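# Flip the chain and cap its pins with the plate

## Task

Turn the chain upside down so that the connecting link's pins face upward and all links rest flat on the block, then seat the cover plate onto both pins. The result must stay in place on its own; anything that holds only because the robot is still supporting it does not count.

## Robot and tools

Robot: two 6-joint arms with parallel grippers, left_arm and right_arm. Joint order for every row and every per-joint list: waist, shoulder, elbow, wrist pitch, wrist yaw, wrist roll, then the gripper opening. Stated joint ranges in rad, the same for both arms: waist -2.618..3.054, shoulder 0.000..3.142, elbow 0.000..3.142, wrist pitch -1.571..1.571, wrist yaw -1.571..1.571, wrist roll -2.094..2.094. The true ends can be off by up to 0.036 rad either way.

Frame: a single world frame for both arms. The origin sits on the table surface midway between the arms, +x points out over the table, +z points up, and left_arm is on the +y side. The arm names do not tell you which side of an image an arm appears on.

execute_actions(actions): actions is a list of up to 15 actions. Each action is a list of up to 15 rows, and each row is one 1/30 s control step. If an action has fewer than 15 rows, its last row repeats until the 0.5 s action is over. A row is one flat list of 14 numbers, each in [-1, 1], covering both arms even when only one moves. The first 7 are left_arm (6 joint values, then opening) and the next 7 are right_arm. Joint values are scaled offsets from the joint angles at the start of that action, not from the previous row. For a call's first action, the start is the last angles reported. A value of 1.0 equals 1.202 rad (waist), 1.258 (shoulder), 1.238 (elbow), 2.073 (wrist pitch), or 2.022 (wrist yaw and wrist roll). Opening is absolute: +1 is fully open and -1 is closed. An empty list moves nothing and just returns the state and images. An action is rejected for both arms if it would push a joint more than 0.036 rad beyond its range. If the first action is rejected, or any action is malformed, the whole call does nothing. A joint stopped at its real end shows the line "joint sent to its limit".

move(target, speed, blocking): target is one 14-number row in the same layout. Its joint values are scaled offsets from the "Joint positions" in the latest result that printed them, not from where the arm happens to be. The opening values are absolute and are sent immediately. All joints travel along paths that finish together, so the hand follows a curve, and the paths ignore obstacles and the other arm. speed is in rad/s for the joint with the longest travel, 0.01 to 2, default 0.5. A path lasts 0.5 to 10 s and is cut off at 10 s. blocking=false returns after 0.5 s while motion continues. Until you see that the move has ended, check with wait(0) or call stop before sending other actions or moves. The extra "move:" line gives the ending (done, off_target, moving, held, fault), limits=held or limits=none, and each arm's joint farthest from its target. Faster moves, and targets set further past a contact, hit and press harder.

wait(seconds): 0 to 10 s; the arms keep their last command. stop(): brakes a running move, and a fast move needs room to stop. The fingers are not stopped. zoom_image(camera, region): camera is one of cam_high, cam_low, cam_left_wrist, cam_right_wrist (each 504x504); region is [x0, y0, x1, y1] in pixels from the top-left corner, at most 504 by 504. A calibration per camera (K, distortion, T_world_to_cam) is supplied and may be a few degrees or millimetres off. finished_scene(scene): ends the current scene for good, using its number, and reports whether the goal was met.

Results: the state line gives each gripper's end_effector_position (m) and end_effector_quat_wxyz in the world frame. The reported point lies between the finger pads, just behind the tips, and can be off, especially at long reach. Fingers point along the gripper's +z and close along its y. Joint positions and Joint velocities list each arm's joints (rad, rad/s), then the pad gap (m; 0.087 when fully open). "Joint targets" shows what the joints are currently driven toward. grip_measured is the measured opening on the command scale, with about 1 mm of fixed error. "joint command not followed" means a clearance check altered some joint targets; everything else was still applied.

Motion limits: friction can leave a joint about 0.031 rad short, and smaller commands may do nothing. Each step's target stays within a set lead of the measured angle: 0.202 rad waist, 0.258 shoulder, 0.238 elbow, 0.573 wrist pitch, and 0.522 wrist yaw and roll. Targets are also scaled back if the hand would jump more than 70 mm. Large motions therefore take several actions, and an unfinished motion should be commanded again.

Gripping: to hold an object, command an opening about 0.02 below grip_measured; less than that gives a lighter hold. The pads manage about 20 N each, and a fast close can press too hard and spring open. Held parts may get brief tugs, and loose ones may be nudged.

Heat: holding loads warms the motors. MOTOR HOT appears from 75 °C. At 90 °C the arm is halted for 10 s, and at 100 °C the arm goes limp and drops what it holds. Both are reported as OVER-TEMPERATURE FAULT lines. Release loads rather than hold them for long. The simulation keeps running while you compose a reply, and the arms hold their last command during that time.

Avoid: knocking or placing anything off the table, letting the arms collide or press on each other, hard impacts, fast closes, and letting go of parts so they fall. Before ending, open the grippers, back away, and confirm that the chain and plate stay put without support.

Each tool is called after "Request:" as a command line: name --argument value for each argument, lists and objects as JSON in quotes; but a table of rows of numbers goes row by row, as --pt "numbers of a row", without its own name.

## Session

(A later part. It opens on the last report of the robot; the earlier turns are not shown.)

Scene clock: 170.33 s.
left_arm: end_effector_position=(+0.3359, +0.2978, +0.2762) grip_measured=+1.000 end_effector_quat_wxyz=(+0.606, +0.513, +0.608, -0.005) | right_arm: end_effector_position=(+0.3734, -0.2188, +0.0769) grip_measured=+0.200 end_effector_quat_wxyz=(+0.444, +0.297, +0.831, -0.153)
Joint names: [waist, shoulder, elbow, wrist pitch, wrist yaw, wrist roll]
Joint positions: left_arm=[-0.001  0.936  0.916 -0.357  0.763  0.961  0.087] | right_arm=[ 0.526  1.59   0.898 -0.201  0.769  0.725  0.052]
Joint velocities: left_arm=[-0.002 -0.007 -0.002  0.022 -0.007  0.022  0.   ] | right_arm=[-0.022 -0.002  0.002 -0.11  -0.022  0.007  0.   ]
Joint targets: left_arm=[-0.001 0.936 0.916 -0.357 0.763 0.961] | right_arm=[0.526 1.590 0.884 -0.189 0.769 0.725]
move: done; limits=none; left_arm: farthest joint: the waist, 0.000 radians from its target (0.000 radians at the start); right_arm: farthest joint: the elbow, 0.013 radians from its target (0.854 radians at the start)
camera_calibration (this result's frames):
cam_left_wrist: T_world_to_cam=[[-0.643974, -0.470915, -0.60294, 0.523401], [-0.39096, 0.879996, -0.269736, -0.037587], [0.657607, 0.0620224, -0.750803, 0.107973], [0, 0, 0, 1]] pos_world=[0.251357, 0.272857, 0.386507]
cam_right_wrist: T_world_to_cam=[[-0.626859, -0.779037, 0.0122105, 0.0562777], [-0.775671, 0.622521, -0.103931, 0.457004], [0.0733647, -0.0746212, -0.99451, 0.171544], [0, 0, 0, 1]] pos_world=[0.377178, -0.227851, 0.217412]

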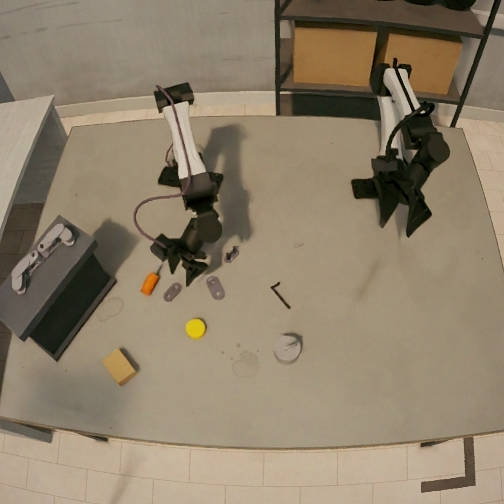

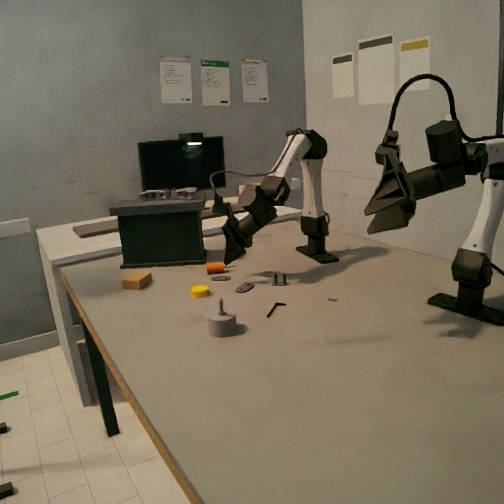

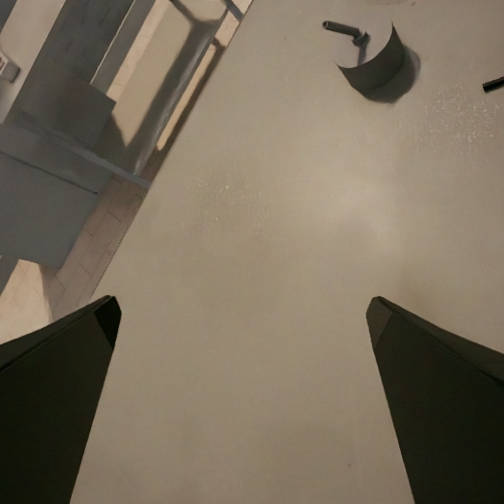

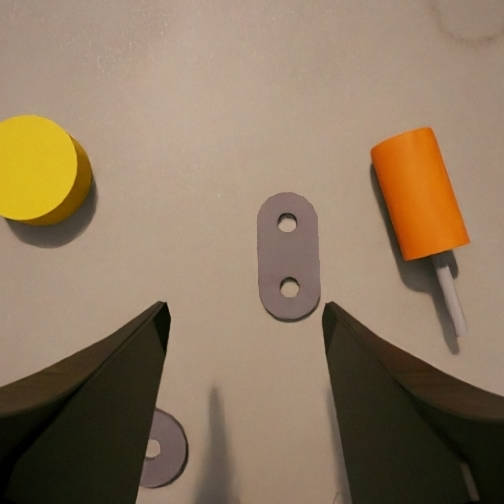

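Request:
move --target '[0,0,0,0,0,0,1,-0.098,0.068,-0.109,0.136,-0.048,-0.07,0.1]' --speed 0.3

Scene clock: 179.60 s.
left_arm: end_effector_position=(+0.3359, +0.2978, +0.2762) grip_measured=+1.000 end_effector_quat_wxyz=(+0.606, +0.513, +0.608, -0.005) | right_arm: end_effector_position=(+0.3818, -0.2498, +0.0399) grip_measured=+0.100 end_effector_quat_wxyz=(+0.444, +0.287, +0.835, -0.151)
Joint names: [waist, shoulder, elbow, wrist pitch, wrist yaw, wrist roll]
Joint positions: left_arm=[-0.001  0.936  0.916 -0.357  0.763  0.961  0.087] | right_arm=[0.415 1.66  0.781 0.07  0.685 0.589 0.048]
Joint velocities: left_arm=[ 0.007 -0.002  0.017  0.081 -0.037  0.007  0.   ] | right_arm=[-0.012  0.022  0.007 -0.022 -0.066  0.022  0.   ]
Joint targets: left_arm=[-0.001 0.936 0.916 -0.357 0.763 0.961] | right_arm=[0.408 1.676 0.763 0.081 0.672 0.584]
move: done; limits=none; left_arm: farthest joint: the waist, 0.000 radians from its target (0.000 radians at the start); right_arm: farthest joint: the elbow, 0.018 radians from its target (0.135 radians at the start)
camera_calibration (this result's frames):
cam_left_wrist: T_world_to_cam=[[-0.643974, -0.470915, -0.60294, 0.523401], [-0.39096, 0.879996, -0.269736, -0.037587], [0.657607, 0.0620224, -0.750803, 0.107973], [0, 0, 0, 1]] pos_world=[0.251357, 0.272857, 0.386507]
cam_right_wrist: T_world_to_cam=[[-0.61061, -0.791697, 0.0192909, 0.0281293], [-0.788813, 0.605865, -0.103452, 0.479811], [0.0702147, -0.0783856, -0.994447, 0.132063], [0, 0, 0, 1]] pos_world=[0.386384, -0.258079, 0.180425]

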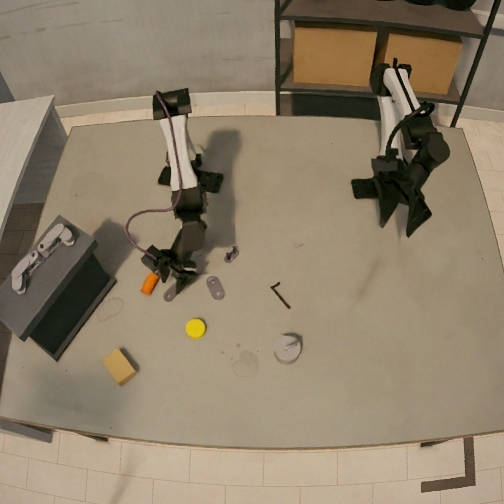

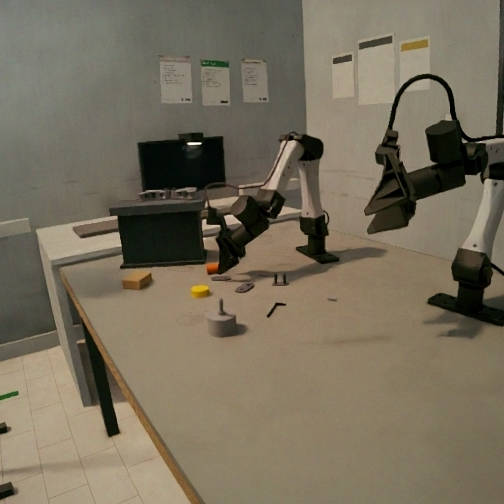

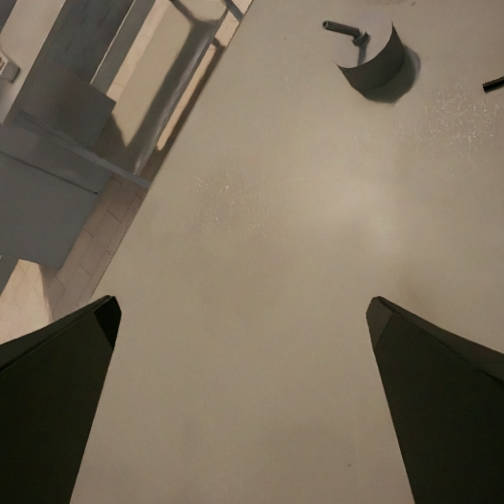

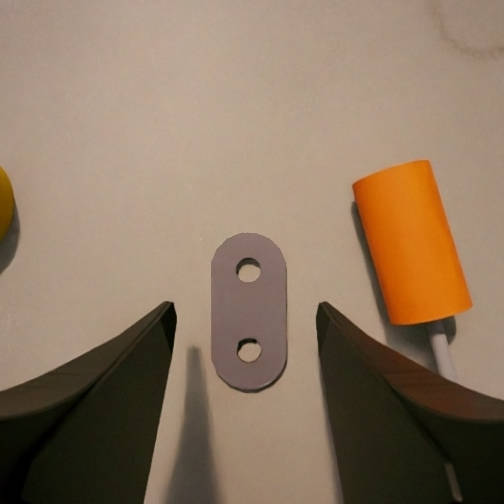

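Request:
move --target '[0,0,0,0,0,0,1,0,0.064,-0.05,0.054,0,0,-0.1]' --speed 0.1

Request:
execute_actions --actions '[[[0,0,0,0,0,0,1,0,0,0,0,0,0,-0.28]],[[0,0,0,0,0,0,1,0,0,0,0,0,0,-0.36]],[[0,0,0,0,0,0,1,0,0,0,0,0,0,-0.42]]]'

Scene clock: 186.00 s.
left_arm: end_effector_position=(+0.3359, +0.2978, +0.2762) grip_measured=+1.000 end_effector_quat_wxyz=(+0.606, +0.513, +0.608, -0.005) | right_arm: end_effector_position=(+0.3812, -0.2499, +0.0177) grip_measured=-0.100 end_effector_quat_wxyz=(+0.443, +0.287, +0.836, -0.151)
Joint names: [waist, shoulder, elbow, wrist pitch, wrist yaw, wrist roll]
Joint positions: left_arm=[-0.001  0.936  0.916 -0.357  0.763  0.961  0.087] | right_arm=[0.415 1.722 0.741 0.17  0.684 0.588 0.039]
Joint velocities: left_arm=[-0.002 -0.012 -0.012  0.066  0.007  0.066  0.   ] | right_arm=[ 0.007 -0.017 -0.017 -0.051 -0.037  0.037  0.001]
Joint targets: left_arm=[-0.001 0.936 0.916 -0.357 0.763 0.961] | right_arm=[0.415 1.740 0.719 0.182 0.685 0.589]
move: off_target (right_arm); limits=none; left_arm: farthest joint: the waist, 0.000 radians from its target (0.000 radians at the start); right_arm: farthest joint: the elbow, 0.022 radians from its target (0.062 radians at the start)
camera_calibration (this result's frames):
cam_left_wrist: T_world_to_cam=[[-0.643974, -0.470915, -0.60294, 0.523401], [-0.39096, 0.879996, -0.269736, -0.037587], [0.657607, 0.0620224, -0.750803, 0.107973], [0, 0, 0, 1]] pos_world=[0.251357, 0.272857, 0.386507]
cam_right_wrist: T_world_to_cam=[[-0.610189, -0.79198, 0.0208813, 0.0279132], [-0.789319, 0.605449, -0.10201, 0.477201], [0.0681473, -0.0787274, -0.994564, 0.11081], [0, 0, 0, 1]] pos_world=[0.386145, -0.25809, 0.158304]

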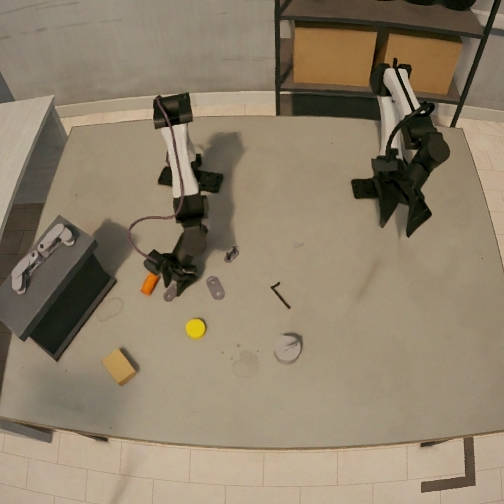

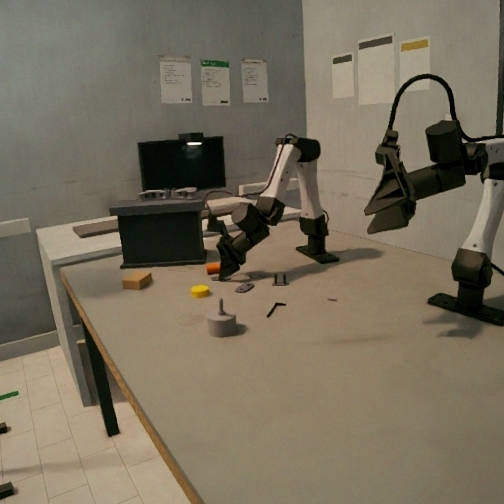

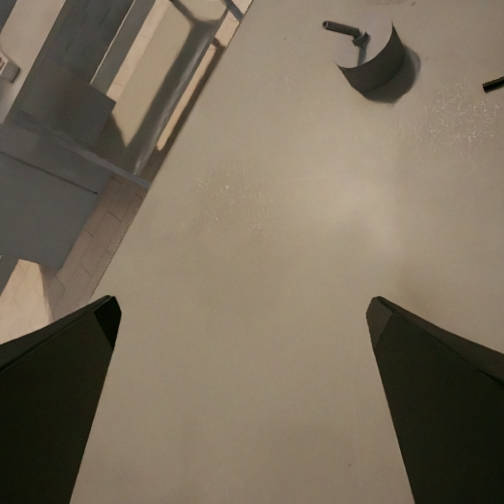

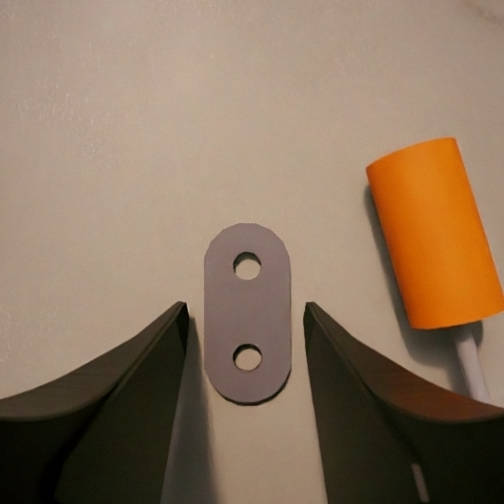

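Scene clock: 187.50 s.
left_arm: end_effector_position=(+0.3359, +0.2978, +0.2762) grip_measured=+1.000 end_effector_quat_wxyz=(+0.606, +0.513, +0.608, -0.005) | right_arm: end_effector_position=(+0.3812, -0.2499, +0.0177) grip_measured=-0.402 end_effector_quat_wxyz=(+0.443, +0.287, +0.836, -0.151)
Joint names: [waist, shoulder, elbow, wrist pitch, wrist yaw, wrist roll]
Joint positions: left_arm=[-0.001  0.936  0.916 -0.357  0.763  0.961  0.087] | right_arm=[0.415 1.722 0.741 0.17  0.684 0.588 0.026]
Joint velocities: left_arm=[-0.032  0.017  0.002  0.081  0.007  0.051  0.   ] | right_arm=[ 0.007 -0.022  0.012 -0.007 -0.022 -0.081 -0.   ]
Joint targets: left_arm=[-0.001 0.936 0.916 -0.357 0.763 0.961] | right_arm=[0.415 1.722 0.741 0.170 0.684 0.588]
camera_calibration (this result's frames):
cam_left_wrist: T_world_to_cam=[[-0.643974, -0.470915, -0.60294, 0.523401], [-0.39096, 0.879996, -0.269736, -0.037587], [0.657607, 0.0620224, -0.750803, 0.107973], [0, 0, 0, 1]] pos_world=[0.251357, 0.272857, 0.386507]
cam_right_wrist: T_world_to_cam=[[-0.610189, -0.79198, 0.0208813, 0.0279132], [-0.789319, 0.605449, -0.10201, 0.477201], [0.0681473, -0.0787274, -0.994564, 0.11081], [0, 0, 0, 1]] pos_world=[0.386145, -0.25809, 0.158304]

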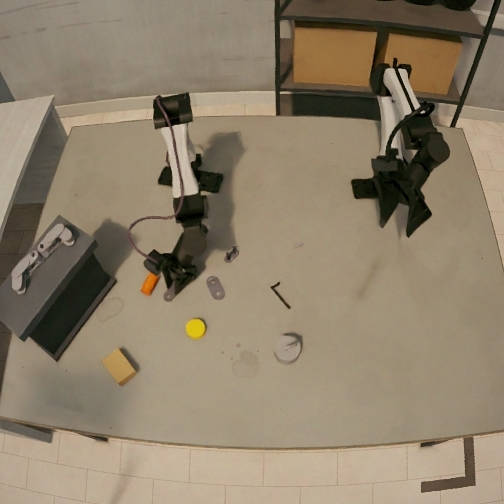

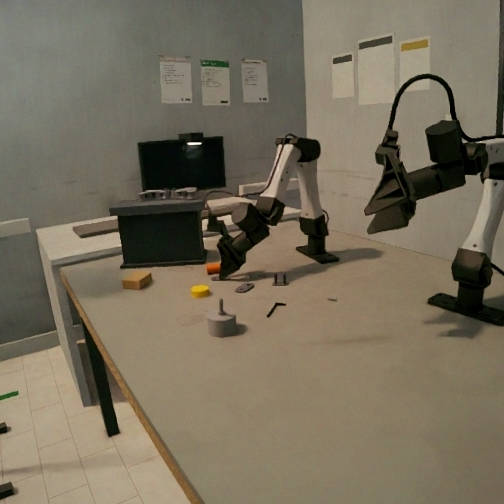

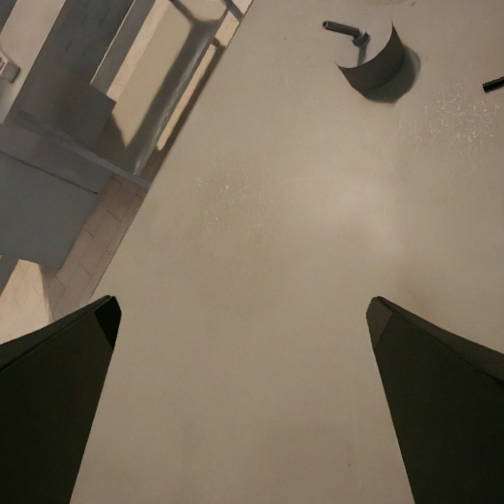

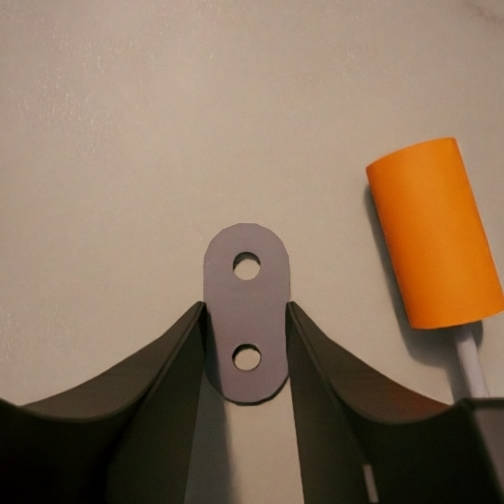

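Marginal grip (on the edge chamfer); reopen, go lower.

Request:
execute_actions --actions '[[[0,0,0,0,0,0,1,0,0,0,0,0,0,-0.25]],[[0,0,0,0,0,0,1,0,0.015,0,0,0,0,-0.25],[0,0,0,0,0,0,1,0,0.019,0,0,0,0,-0.25],[0,0,0,0,0,0,1,0,0.022,0,0,0,0,-0.25],[0,0,0,0,0,0,1,0,0.025,0,0,0,0,-0.25]],[[0,0,0,0,0,0,1,0,0.005,0,0,0,0,-0.34]],[[0,0,0,0,0,0,1,0,0,0,0,0,0,-0.42]]]'

Scene clock: 192.37 s.
left_arm: end_effector_position=(+0.3359, +0.2978, +0.2762) grip_measured=+1.000 end_effector_quat_wxyz=(+0.606, +0.513, +0.608, -0.005) | right_arm: end_effector_position=(+0.3820, -0.2499, +0.0167) grip_measured=-0.379 end_effector_quat_wxyz=(+0.444, +0.287, +0.835, -0.151)
Joint names: [waist, shoulder, elbow, wrist pitch, wrist yaw, wrist roll]
Joint positions: left_arm=[-0.001  0.936  0.916 -0.357  0.763  0.961  0.087] | right_arm=[0.415 1.727 0.741 0.178 0.686 0.589 0.027]
Joint velocities: left_arm=[-0.002  0.007 -0.012  0.007 -0.022  0.007  0.   ] | right_arm=[-0.007  0.007  0.002 -0.007  0.037 -0.022  0.   ]
Joint targets: left_arm=[-0.001 0.936 0.916 -0.357 0.763 0.961] | right_arm=[0.415 1.727 0.741 0.177 0.686 0.589]
camera_calibration (this result's frames):
cam_left_wrist: T_world_to_cam=[[-0.643974, -0.470915, -0.60294, 0.523401], [-0.39096, 0.879996, -0.269736, -0.037587], [0.657607, 0.0620224, -0.750803, 0.107973], [0, 0, 0, 1]] pos_world=[0.251357, 0.272857, 0.386507]
cam_right_wrist: T_world_to_cam=[[-0.611022, -0.791363, 0.0199387, 0.0288807], [-0.78852, 0.606216, -0.103623, 0.47761], [0.0699165, -0.0790383, -0.994417, 0.108989], [0, 0, 0, 1]] pos_world=[0.386632, -0.258066, 0.157297]

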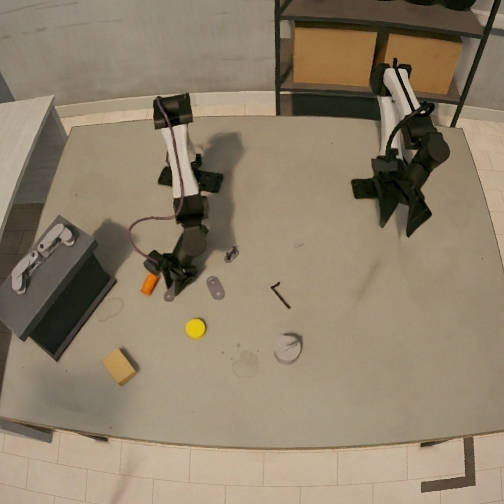

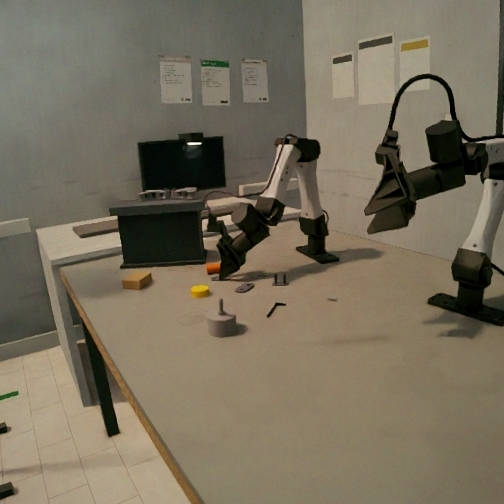

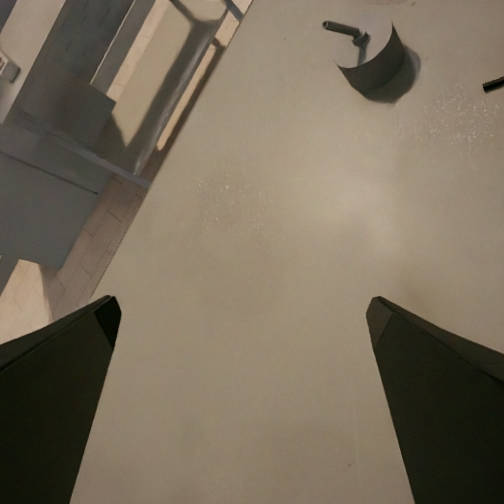

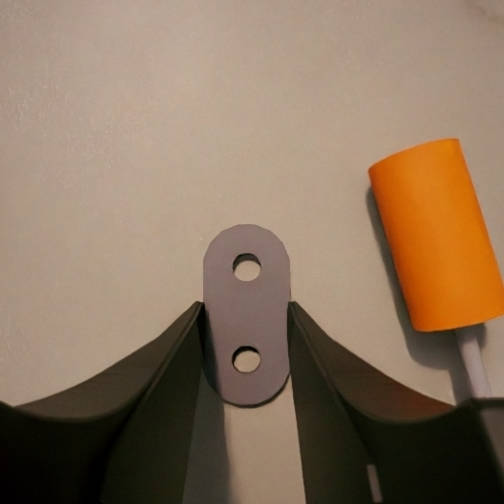

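Request:
move --target '[0,0,0,0,0,0,1,0,0,0.99,-0.47,-0.328,-0.282,-0.42]' --speed 0.5

Request:
move --target '[0,0,0,0,0,0,1,-0.743,0.14,0.15,-0.02,0,0,-0.42]' --speed 0.4

Scene clock: 199.00 s.
left_arm: end_effector_position=(+0.3359, +0.2978, +0.2762) grip_measured=+1.000 end_effector_quat_wxyz=(+0.606, +0.513, +0.608, -0.005) | right_arm: end_effector_position=(+0.4595, -0.1432, +0.3164) grip_measured=-0.379 end_effector_quat_wxyz=(+0.477, -0.073, +0.875, +0.041)
Joint names: [waist, shoulder, elbow, wrist pitch, wrist yaw, wrist roll]
Joint positions: left_arm=[-0.001  0.936  0.916 -0.357  0.763  0.961  0.087] | right_arm=[ 0.415  1.727  1.948 -0.792  0.034  0.024  0.027]
Joint velocities: left_arm=[ 0.012 -0.027 -0.012  0.037  0.007 -0.022  0.   ] | right_arm=[-0.002  0.012  0.012 -0.051 -0.022  0.007 -0.001]
Joint targets: left_arm=[-0.001 0.936 0.916 -0.357 0.763 0.961] | right_arm=[0.415 1.727 1.967 -0.797 0.023 0.019]
move: done; limits=none; left_arm: farthest joint: the waist, 0.000 radians from its target (0.000 radians at the start); right_arm: farthest joint: the elbow, 0.019 radians from its target (1.226 radians at the start)
camera_calibration (this result's frames):
cam_left_wrist: T_world_to_cam=[[-0.643974, -0.470915, -0.60294, 0.523401], [-0.39096, 0.879996, -0.269736, -0.037587], [0.657607, 0.0620224, -0.750803, 0.107973], [0, 0, 0, 1]] pos_world=[0.251357, 0.272857, 0.386507]
cam_right_wrist: T_world_to_cam=[[0.171056, -0.985039, 0.0209193, -0.232696], [-0.976905, -0.172326, -0.126334, 0.487351], [0.128049, 0.00117404, -0.991767, 0.393972], [0, 0, 0, 1]] pos_world=[0.465452, -0.145694, 0.457165]

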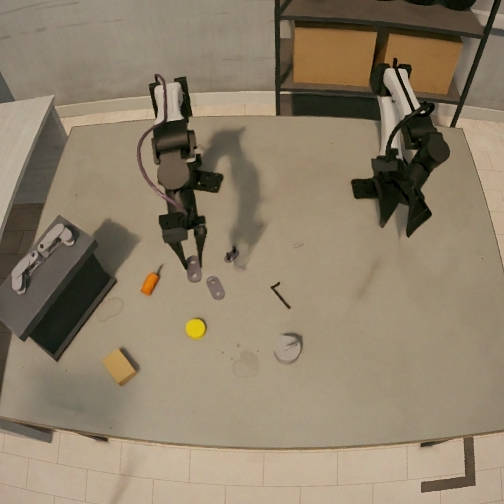

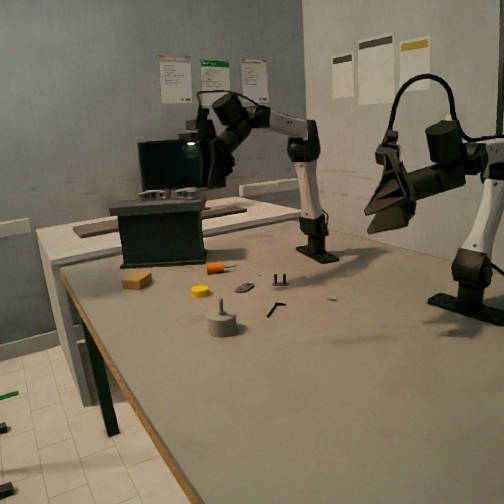

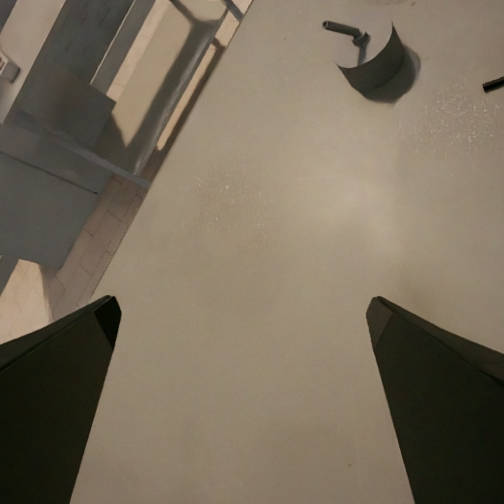

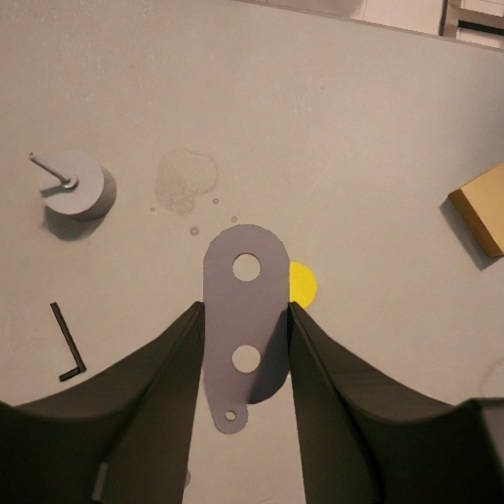

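Scene clock: 201.63 s.
left_arm: end_effector_position=(+0.3359, +0.2978, +0.2762) grip_measured=+1.000 end_effector_quat_wxyz=(+0.606, +0.513, +0.608, -0.005) | right_arm: end_effector_position=(+0.3855, -0.5634, +0.2986) grip_measured=-0.379 end_effector_quat_wxyz=(+0.431, +0.315, +0.829, -0.164)
Joint names: [waist, shoulder, elbow, wrist pitch, wrist yaw, wrist roll]
Joint positions: left_arm=[-0.001  0.936  0.916 -0.357  0.763  0.961  0.087] | right_arm=[-0.481  1.889  2.108 -0.83   0.034  0.023  0.027]
Joint velocities: left_arm=[ 0.007 -0.007  0.017  0.037  0.007  0.051  0.   ] | right_arm=[-0.027 -0.027 -0.007  0.022  0.037 -0.037 -0.001]
Joint targets: left_arm=[-0.001 0.936 0.916 -0.357 0.763 0.961] | right_arm=[-0.478 1.903 2.133 -0.834 0.034 0.023]
move: off_target (right_arm); limits=none; left_arm: farthest joint: the waist, 0.000 radians from its target (0.000 radians at the start); right_arm: farthest joint: the elbow, 0.026 radians from its target (0.186 radians at the start)
camera_calibration (this result's frames):
cam_left_wrist: T_world_to_cam=[[-0.643974, -0.470915, -0.60294, 0.523401], [-0.39096, 0.879996, -0.269736, -0.037587], [0.657607, 0.0620224, -0.750803, 0.107973], [0, 0, 0, 1]] pos_world=[0.251357, 0.272857, 0.386507]
cam_right_wrist: T_world_to_cam=[[-0.661001, -0.750048, 0.022498, -0.180936], [-0.748691, 0.657198, -0.0869044, 0.708007], [0.0503967, -0.074288, -0.995963, 0.374888], [0, 0, 0, 1]] pos_world=[0.391587, -0.573162, 0.438975]

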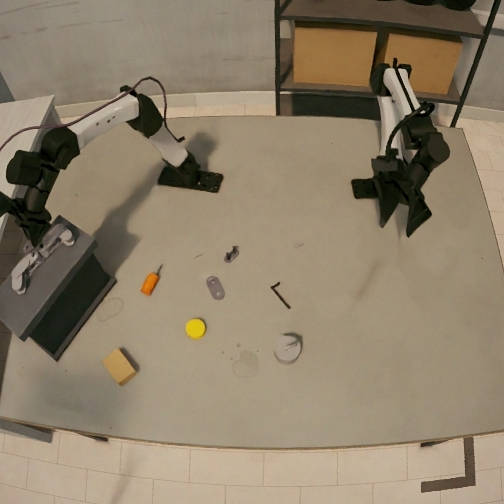

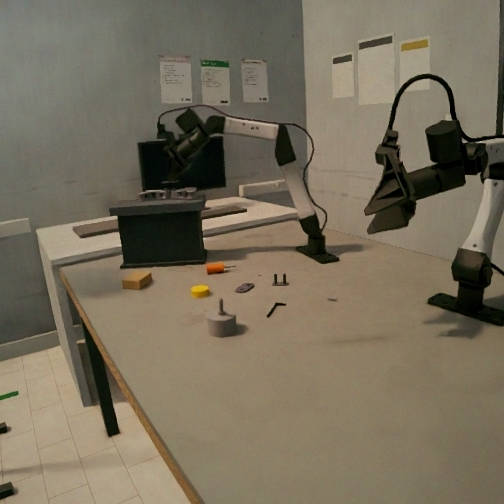

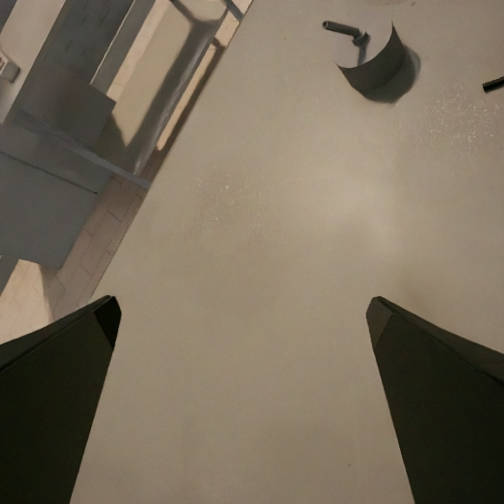

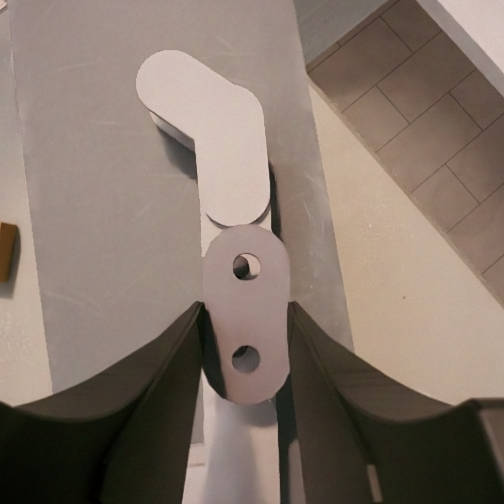

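Request:
move --target '[0,0,0,0,0,0,1,0.014,-0.047,-0.123,0.057,0,0,-0.42]' --speed 0.1

Request:
zoom_image --camera "cam_right_wrist" --region '[160,210,340,410]'

Scene clock: 206.67 s.
left_arm: end_effector_position=(+0.3359, +0.2978, +0.2762) grip_measured=+1.000 end_effector_quat_wxyz=(+0.606, +0.513, +0.608, -0.005) | right_arm: end_effector_position=(+0.3890, -0.5605, +0.2791) grip_measured=-0.379 end_effector_quat_wxyz=(+0.433, +0.312, +0.830, -0.162)
Joint names: [waist, shoulder, elbow, wrist pitch, wrist yaw, wrist roll]
Joint positions: left_arm=[-0.001  0.936  0.916 -0.357  0.763  0.961  0.087] | right_arm=[-0.472  1.853  1.973 -0.731  0.034  0.023  0.027]
Joint velocities: left_arm=[ 0.002 -0.017 -0.012  0.037 -0.022 -0.007  0.   ] | right_arm=[-0.007 -0.007 -0.007 -0.037 -0.037 -0.007 -0.   ]
Joint targets: left_arm=[-0.001 0.936 0.916 -0.357 0.763 0.961] | right_arm=[-0.464 1.830 1.955 -0.712 0.034 0.023]
move: off_target (right_arm); limits=none; left_arm: farthest joint: the waist, 0.000 radians from its target (0.000 radians at the start); right_arm: farthest joint: the shoulder, 0.023 radians from its target (0.059 radians at the start)
camera_calibration (this result's frames):
cam_left_wrist: T_world_to_cam=[[-0.643974, -0.470915, -0.60294, 0.523401], [-0.39096, 0.879996, -0.269736, -0.037587], [0.657607, 0.0620224, -0.750803, 0.107973], [0, 0, 0, 1]] pos_world=[0.251357, 0.272857, 0.386507]
cam_right_wrist: T_world_to_cam=[[-0.654421, -0.755797, 0.0224424, -0.181761], [-0.754324, 0.65052, -0.0884235, 0.705898], [0.052231, -0.0747951, -0.99583, 0.354521], [0, 0, 0, 1]] pos_world=[0.39501, -0.570059, 0.41954]

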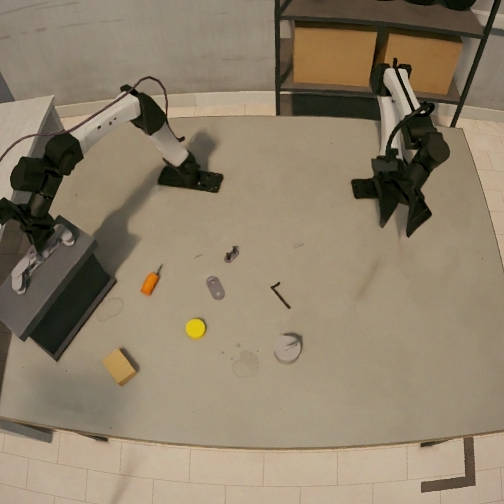

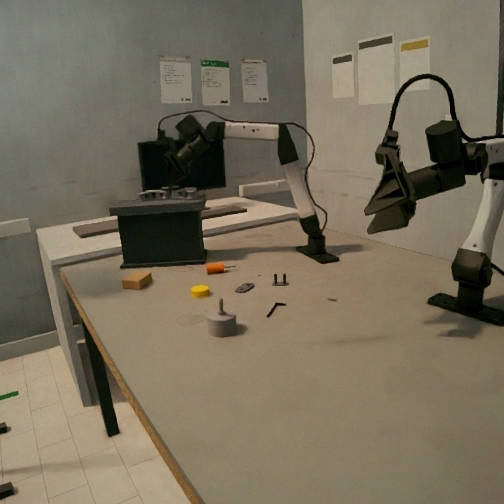

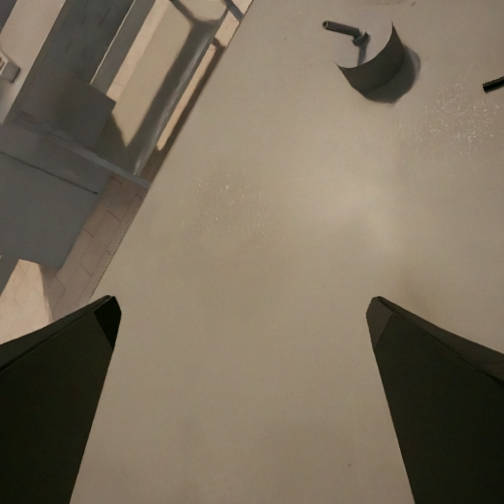

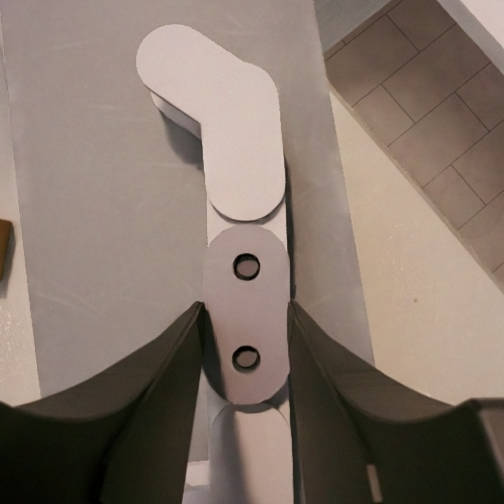

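Region (160, 210, 340, 410) of cam_right_wrist's 504x504 image, scaled by 2.520, with more detail than that image has; it fills the left 454 columns of this view, and the rest is white.

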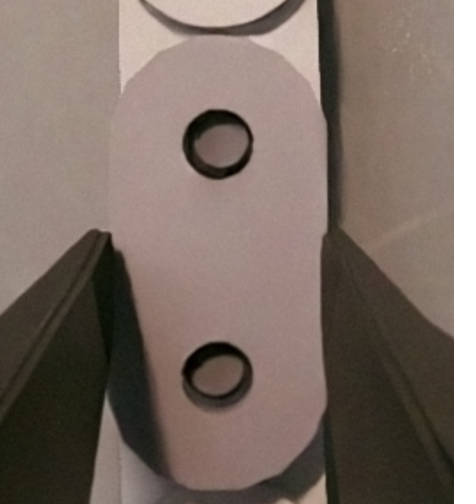

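Request:
execute_actions --actions '[[[0,0,0,0,0,0,1,-0.004,-0.018,-0.016,0.009,0,0,-0.42],[0,0,0,0,0,0,1,-0.004,-0.019,-0.019,0.011,0,0,-0.42],[0,0,0,0,0,0,1,-0.004,-0.02,-0.022,0.012,0,0,-0.42],[0,0,0,0,0,0,1,-0.004,-0.021,-0.025,0.013,0,0,-0.42],[0,0,0,0,0,0,1,-0.004,-0.022,-0.028,0.015,0,0,-0.42],[0,0,0,0,0,0,1,-0.004,-0.023,-0.032,0.016,0,0,-0.42],[0,0,0,0,0,0,1,-0.004,-0.024,-0.036,0.018,0,0,-0.42]]]'

Request:
zoom_image --camera "cam_right_wrist" --region '[160,210,340,410]'

Scene clock: 210.87 s.
left_arm: end_effector_position=(+0.3359, +0.2978, +0.2762) grip_measured=+1.000 end_effector_quat_wxyz=(+0.606, +0.513, +0.608, -0.005) | right_arm: end_effector_position=(+0.3892, -0.5607, +0.2765) grip_measured=-0.379 end_effector_quat_wxyz=(+0.435, +0.311, +0.829, -0.163)
Joint names: [waist, shoulder, elbow, wrist pitch, wrist yaw, wrist roll]
Joint positions: left_arm=[-0.001  0.936  0.916 -0.357  0.763  0.961  0.087] | right_arm=[-0.472  1.844  1.947 -0.708  0.034  0.023  0.027]
Joint velocities: left_arm=[-0.002  0.017 -0.007  0.037 -0.037 -0.037  0.   ] | right_arm=[ 0.017  0.007 -0.002 -0.022  0.037 -0.081 -0.   ]
Joint targets: left_arm=[-0.001 0.936 0.916 -0.357 0.763 0.961] | right_arm=[-0.477 1.822 1.929 -0.693 0.034 0.023]
camera_calibration (this result's frames):
cam_left_wrist: T_world_to_cam=[[-0.643974, -0.470915, -0.60294, 0.523401], [-0.39096, 0.879996, -0.269736, -0.037587], [0.657607, 0.0620224, -0.750803, 0.107973], [0, 0, 0, 1]] pos_world=[0.251357, 0.272857, 0.386507]
cam_right_wrist: T_world_to_cam=[[-0.654508, -0.755727, 0.0222611, -0.181569], [-0.753973, 0.650238, -0.0933592, 0.707003], [0.0560791, -0.0778886, -0.995384, 0.348503], [0, 0, 0, 1]] pos_world=[0.394679, -0.569793, 0.416942]

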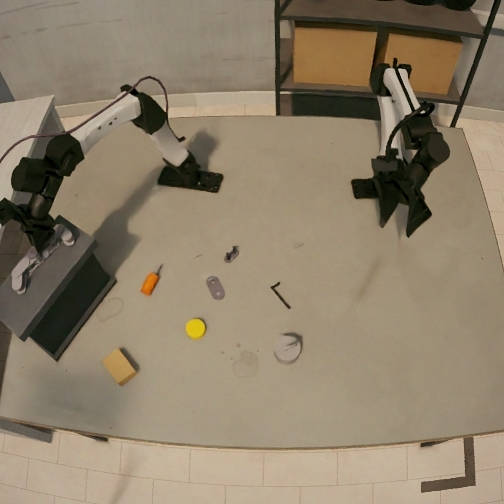

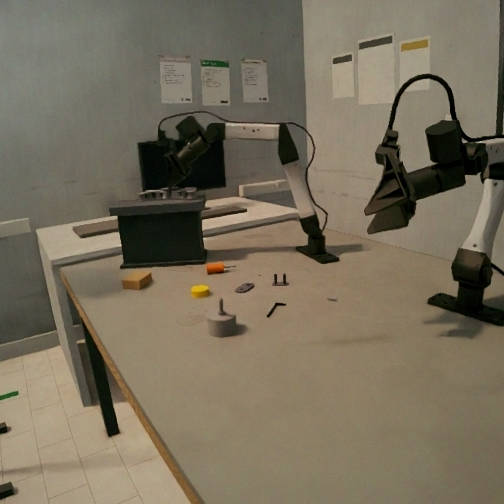

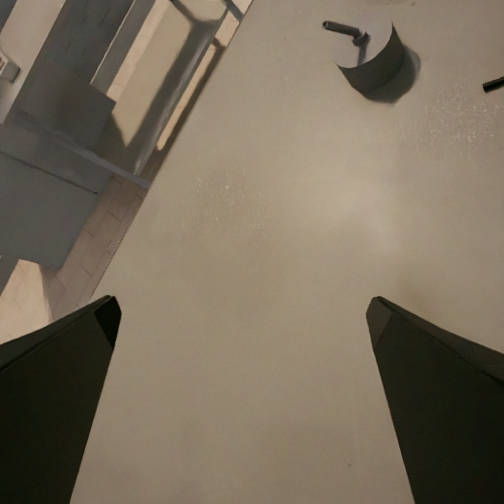

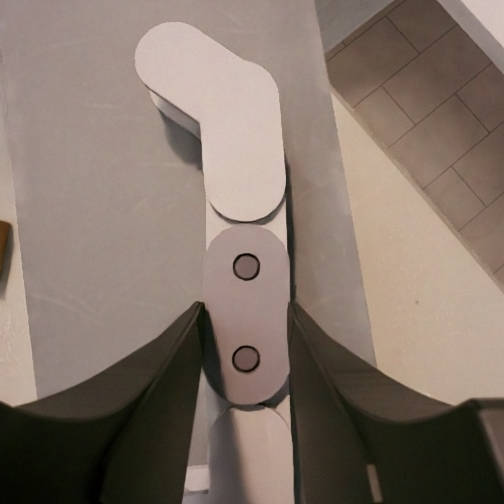

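Region (160, 210, 340, 410) of cam_right_wrist's 504x504 image, scaled by 2.520, with more detail than that image has; it fills the left 454 columns of this view, and the rest is white.

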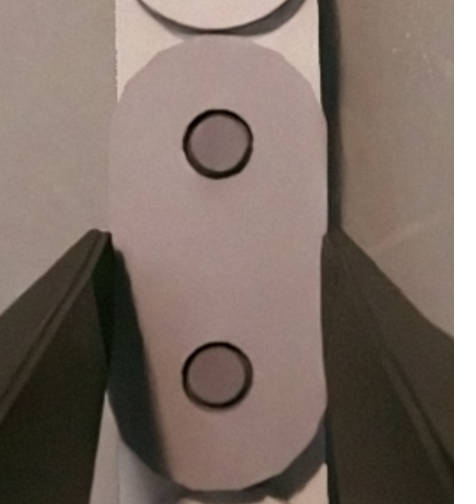

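Pins entering. One more step, then release and lift.

Request:
execute_actions --actions '[[[0,0,0,0,0,0,1,0,-0.018,-0.016,0.008,0,0,-0.42],[0,0,0,0,0,0,1,0,-0.019,-0.02,0.01,0,0,-0.42],[0,0,0,0,0,0,1,0,-0.02,-0.024,0.011,0,0,-0.42],[0,0,0,0,0,0,1,0,-0.021,-0.028,0.013,0,0,-0.42],[0,0,0,0,0,0,1,0,-0.022,-0.032,0.015,0,0,-0.42],[0,0,0,0,0,0,1,0,-0.023,-0.036,0.016,0,0,-0.42],[0,0,0,0,0,0,1,0,-0.024,-0.04,0.018,0,0,-0.42]],[[0,0,0,0,0,0,1,0,0,0,0,0,0,-0.33]],[[0,0,0,0,0,0,1,0,0,0,0,0,0,0.2]]]'

Request:
move --target '[0,0,0,0,0,0,1,0,-0.15,0,0,0,0,0.2]' --speed 0.3

Request:
zoom_image --camera "cam_low" --region '[120,170,220,220]'

Scene clock: 216.30 s.
left_arm: end_effector_position=(+0.3359, +0.2978, +0.2762) grip_measured=+1.000 end_effector_quat_wxyz=(+0.606, +0.513, +0.608, -0.005) | right_arm: end_effector_position=(+0.3892, -0.5607, +0.2705) grip_measured=+0.200 end_effector_quat_wxyz=(+0.434, +0.311, +0.830, -0.163)
Joint names: [waist, shoulder, elbow, wrist pitch, wrist yaw, wrist roll]
Joint positions: left_arm=[-0.001  0.936  0.916 -0.357  0.763  0.961  0.087] | right_arm=[-0.472  1.838  1.916 -0.685  0.034  0.023  0.052]
Joint velocities: left_arm=[-0.012 -0.012 -0.007 -0.037 -0.022  0.007  0.   ] | right_arm=[ 0.002 -0.002 -0.012 -0.037 -0.007 -0.051 -0.001]
Joint targets: left_arm=[-0.001 0.936 0.916 -0.357 0.763 0.961] | right_arm=[-0.472 1.838 1.916 -0.685 0.034 0.023]
camera_calibration (this result's frames):
cam_left_wrist: T_world_to_cam=[[-0.643974, -0.470915, -0.60294, 0.523401], [-0.39096, 0.879996, -0.269736, -0.037587], [0.657607, 0.0620224, -0.750803, 0.107973], [0, 0, 0, 1]] pos_world=[0.251357, 0.272857, 0.386507]
cam_right_wrist: T_world_to_cam=[[-0.654468, -0.755759, 0.0223448, -0.181492], [-0.754137, 0.65037, -0.0910815, 0.705977], [0.0543033, -0.076461, -0.995593, 0.344114], [0, 0, 0, 1]] pos_world=[0.394936, -0.57, 0.410954]

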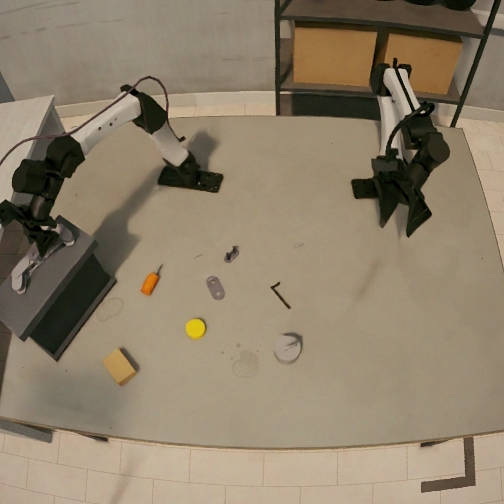

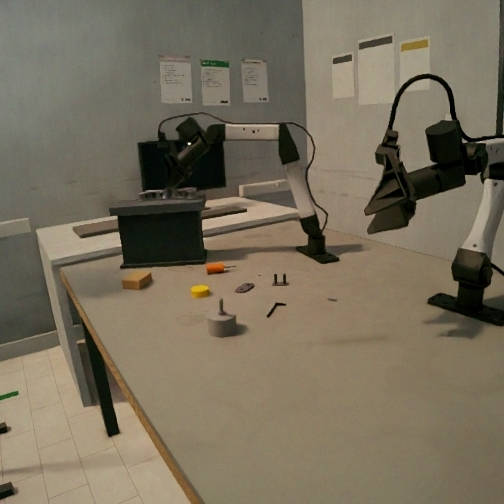

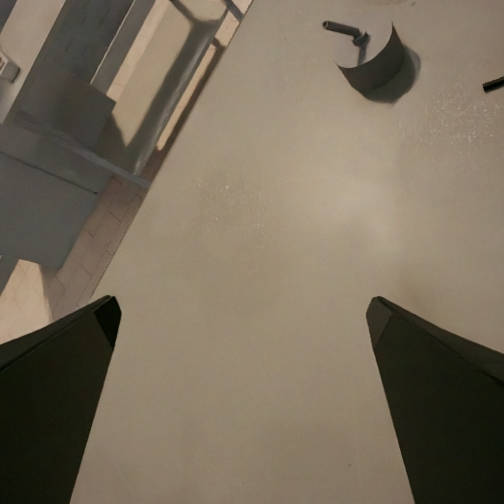

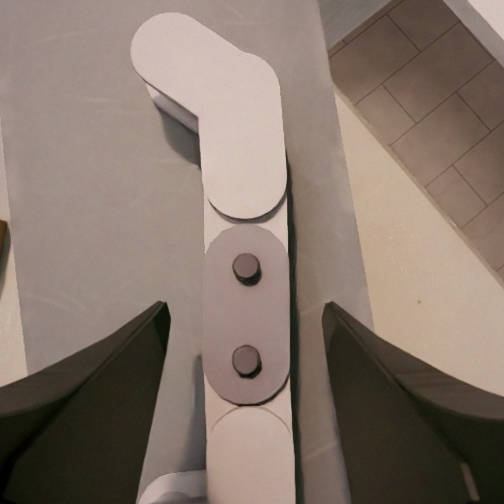

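Scene clock: 217.30 s.
left_arm: end_effector_position=(+0.3359, +0.2978, +0.2762) grip_measured=+1.000 end_effector_quat_wxyz=(+0.606, +0.513, +0.608, -0.005) | right_arm: end_effector_position=(+0.3613, -0.5382, +0.3554) grip_measured=+0.200 end_effector_quat_wxyz=(+0.508, +0.297, +0.787, -0.187)
Joint names: [waist, shoulder, elbow, wrist pitch, wrist yaw, wrist roll]
Joint positions: left_arm=[-0.001  0.936  0.916 -0.357  0.763  0.961  0.087] | right_arm=[-0.472  1.659  1.916 -0.685  0.034  0.023  0.052]
Joint velocities: left_arm=[-0.002 -0.012 -0.007 -0.007  0.022  0.037  0.   ] | right_arm=[ 0.002  0.007 -0.007 -0.022  0.037 -0.037 -0.001]
Joint targets: left_arm=[-0.001 0.936 0.916 -0.357 0.763 0.961] | right_arm=[-0.472 1.649 1.916 -0.685 0.034 0.023]
move: done; limits=none; left_arm: farthest joint: the waist, 0.000 radians from its target (0.000 radians at the start); right_arm: farthest joint: the shoulder, 0.009 radians from its target (0.189 radians at the start)
camera_calibration (this result's frames):
cam_left_wrist: T_world_to_cam=[[-0.643974, -0.470915, -0.60294, 0.523401], [-0.39096, 0.879996, -0.269736, -0.037587], [0.657607, 0.0620224, -0.750803, 0.107973], [0, 0, 0, 1]] pos_world=[0.251357, 0.272857, 0.386507]
cam_right_wrist: T_world_to_cam=[[-0.657117, -0.75363, 0.0154659, -0.180153], [-0.729043, 0.630197, -0.267109, 0.720666], [0.191555, -0.186797, -0.963542, 0.311541], [0, 0, 0, 1]] pos_world=[0.347338, -0.531736, 0.495465]

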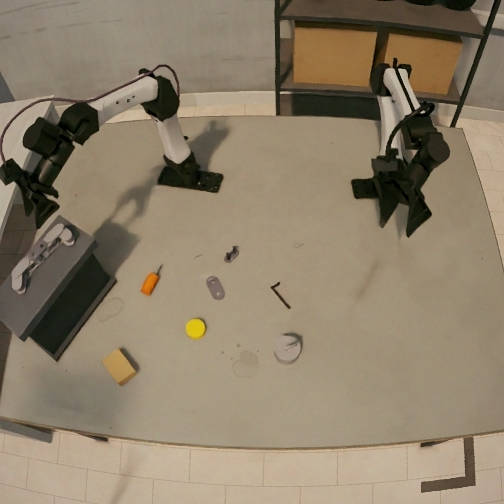

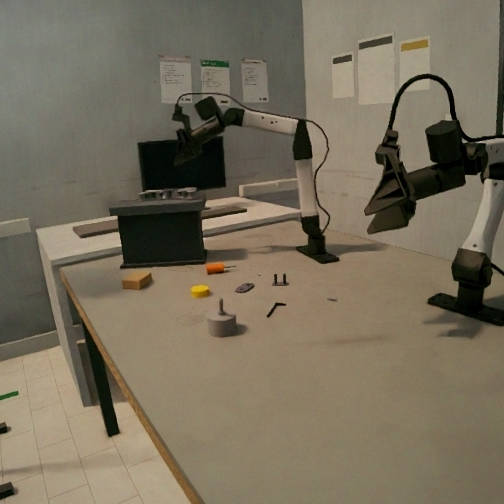

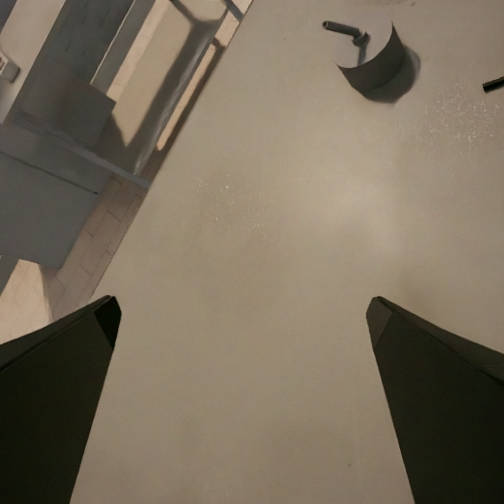

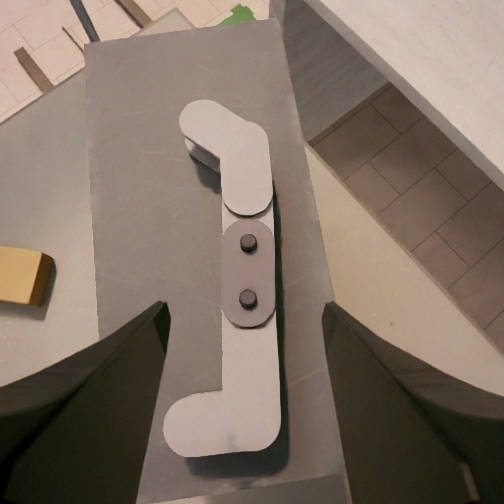

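Region (120, 170, 220, 220) of cam_low's 504x504 image, scaled by 5.040, with more detail than that image has.

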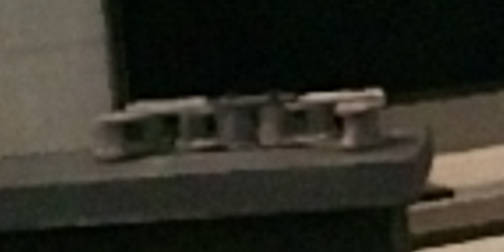

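Request:
finished_scene --scene 2

The scene is finished: the task was done.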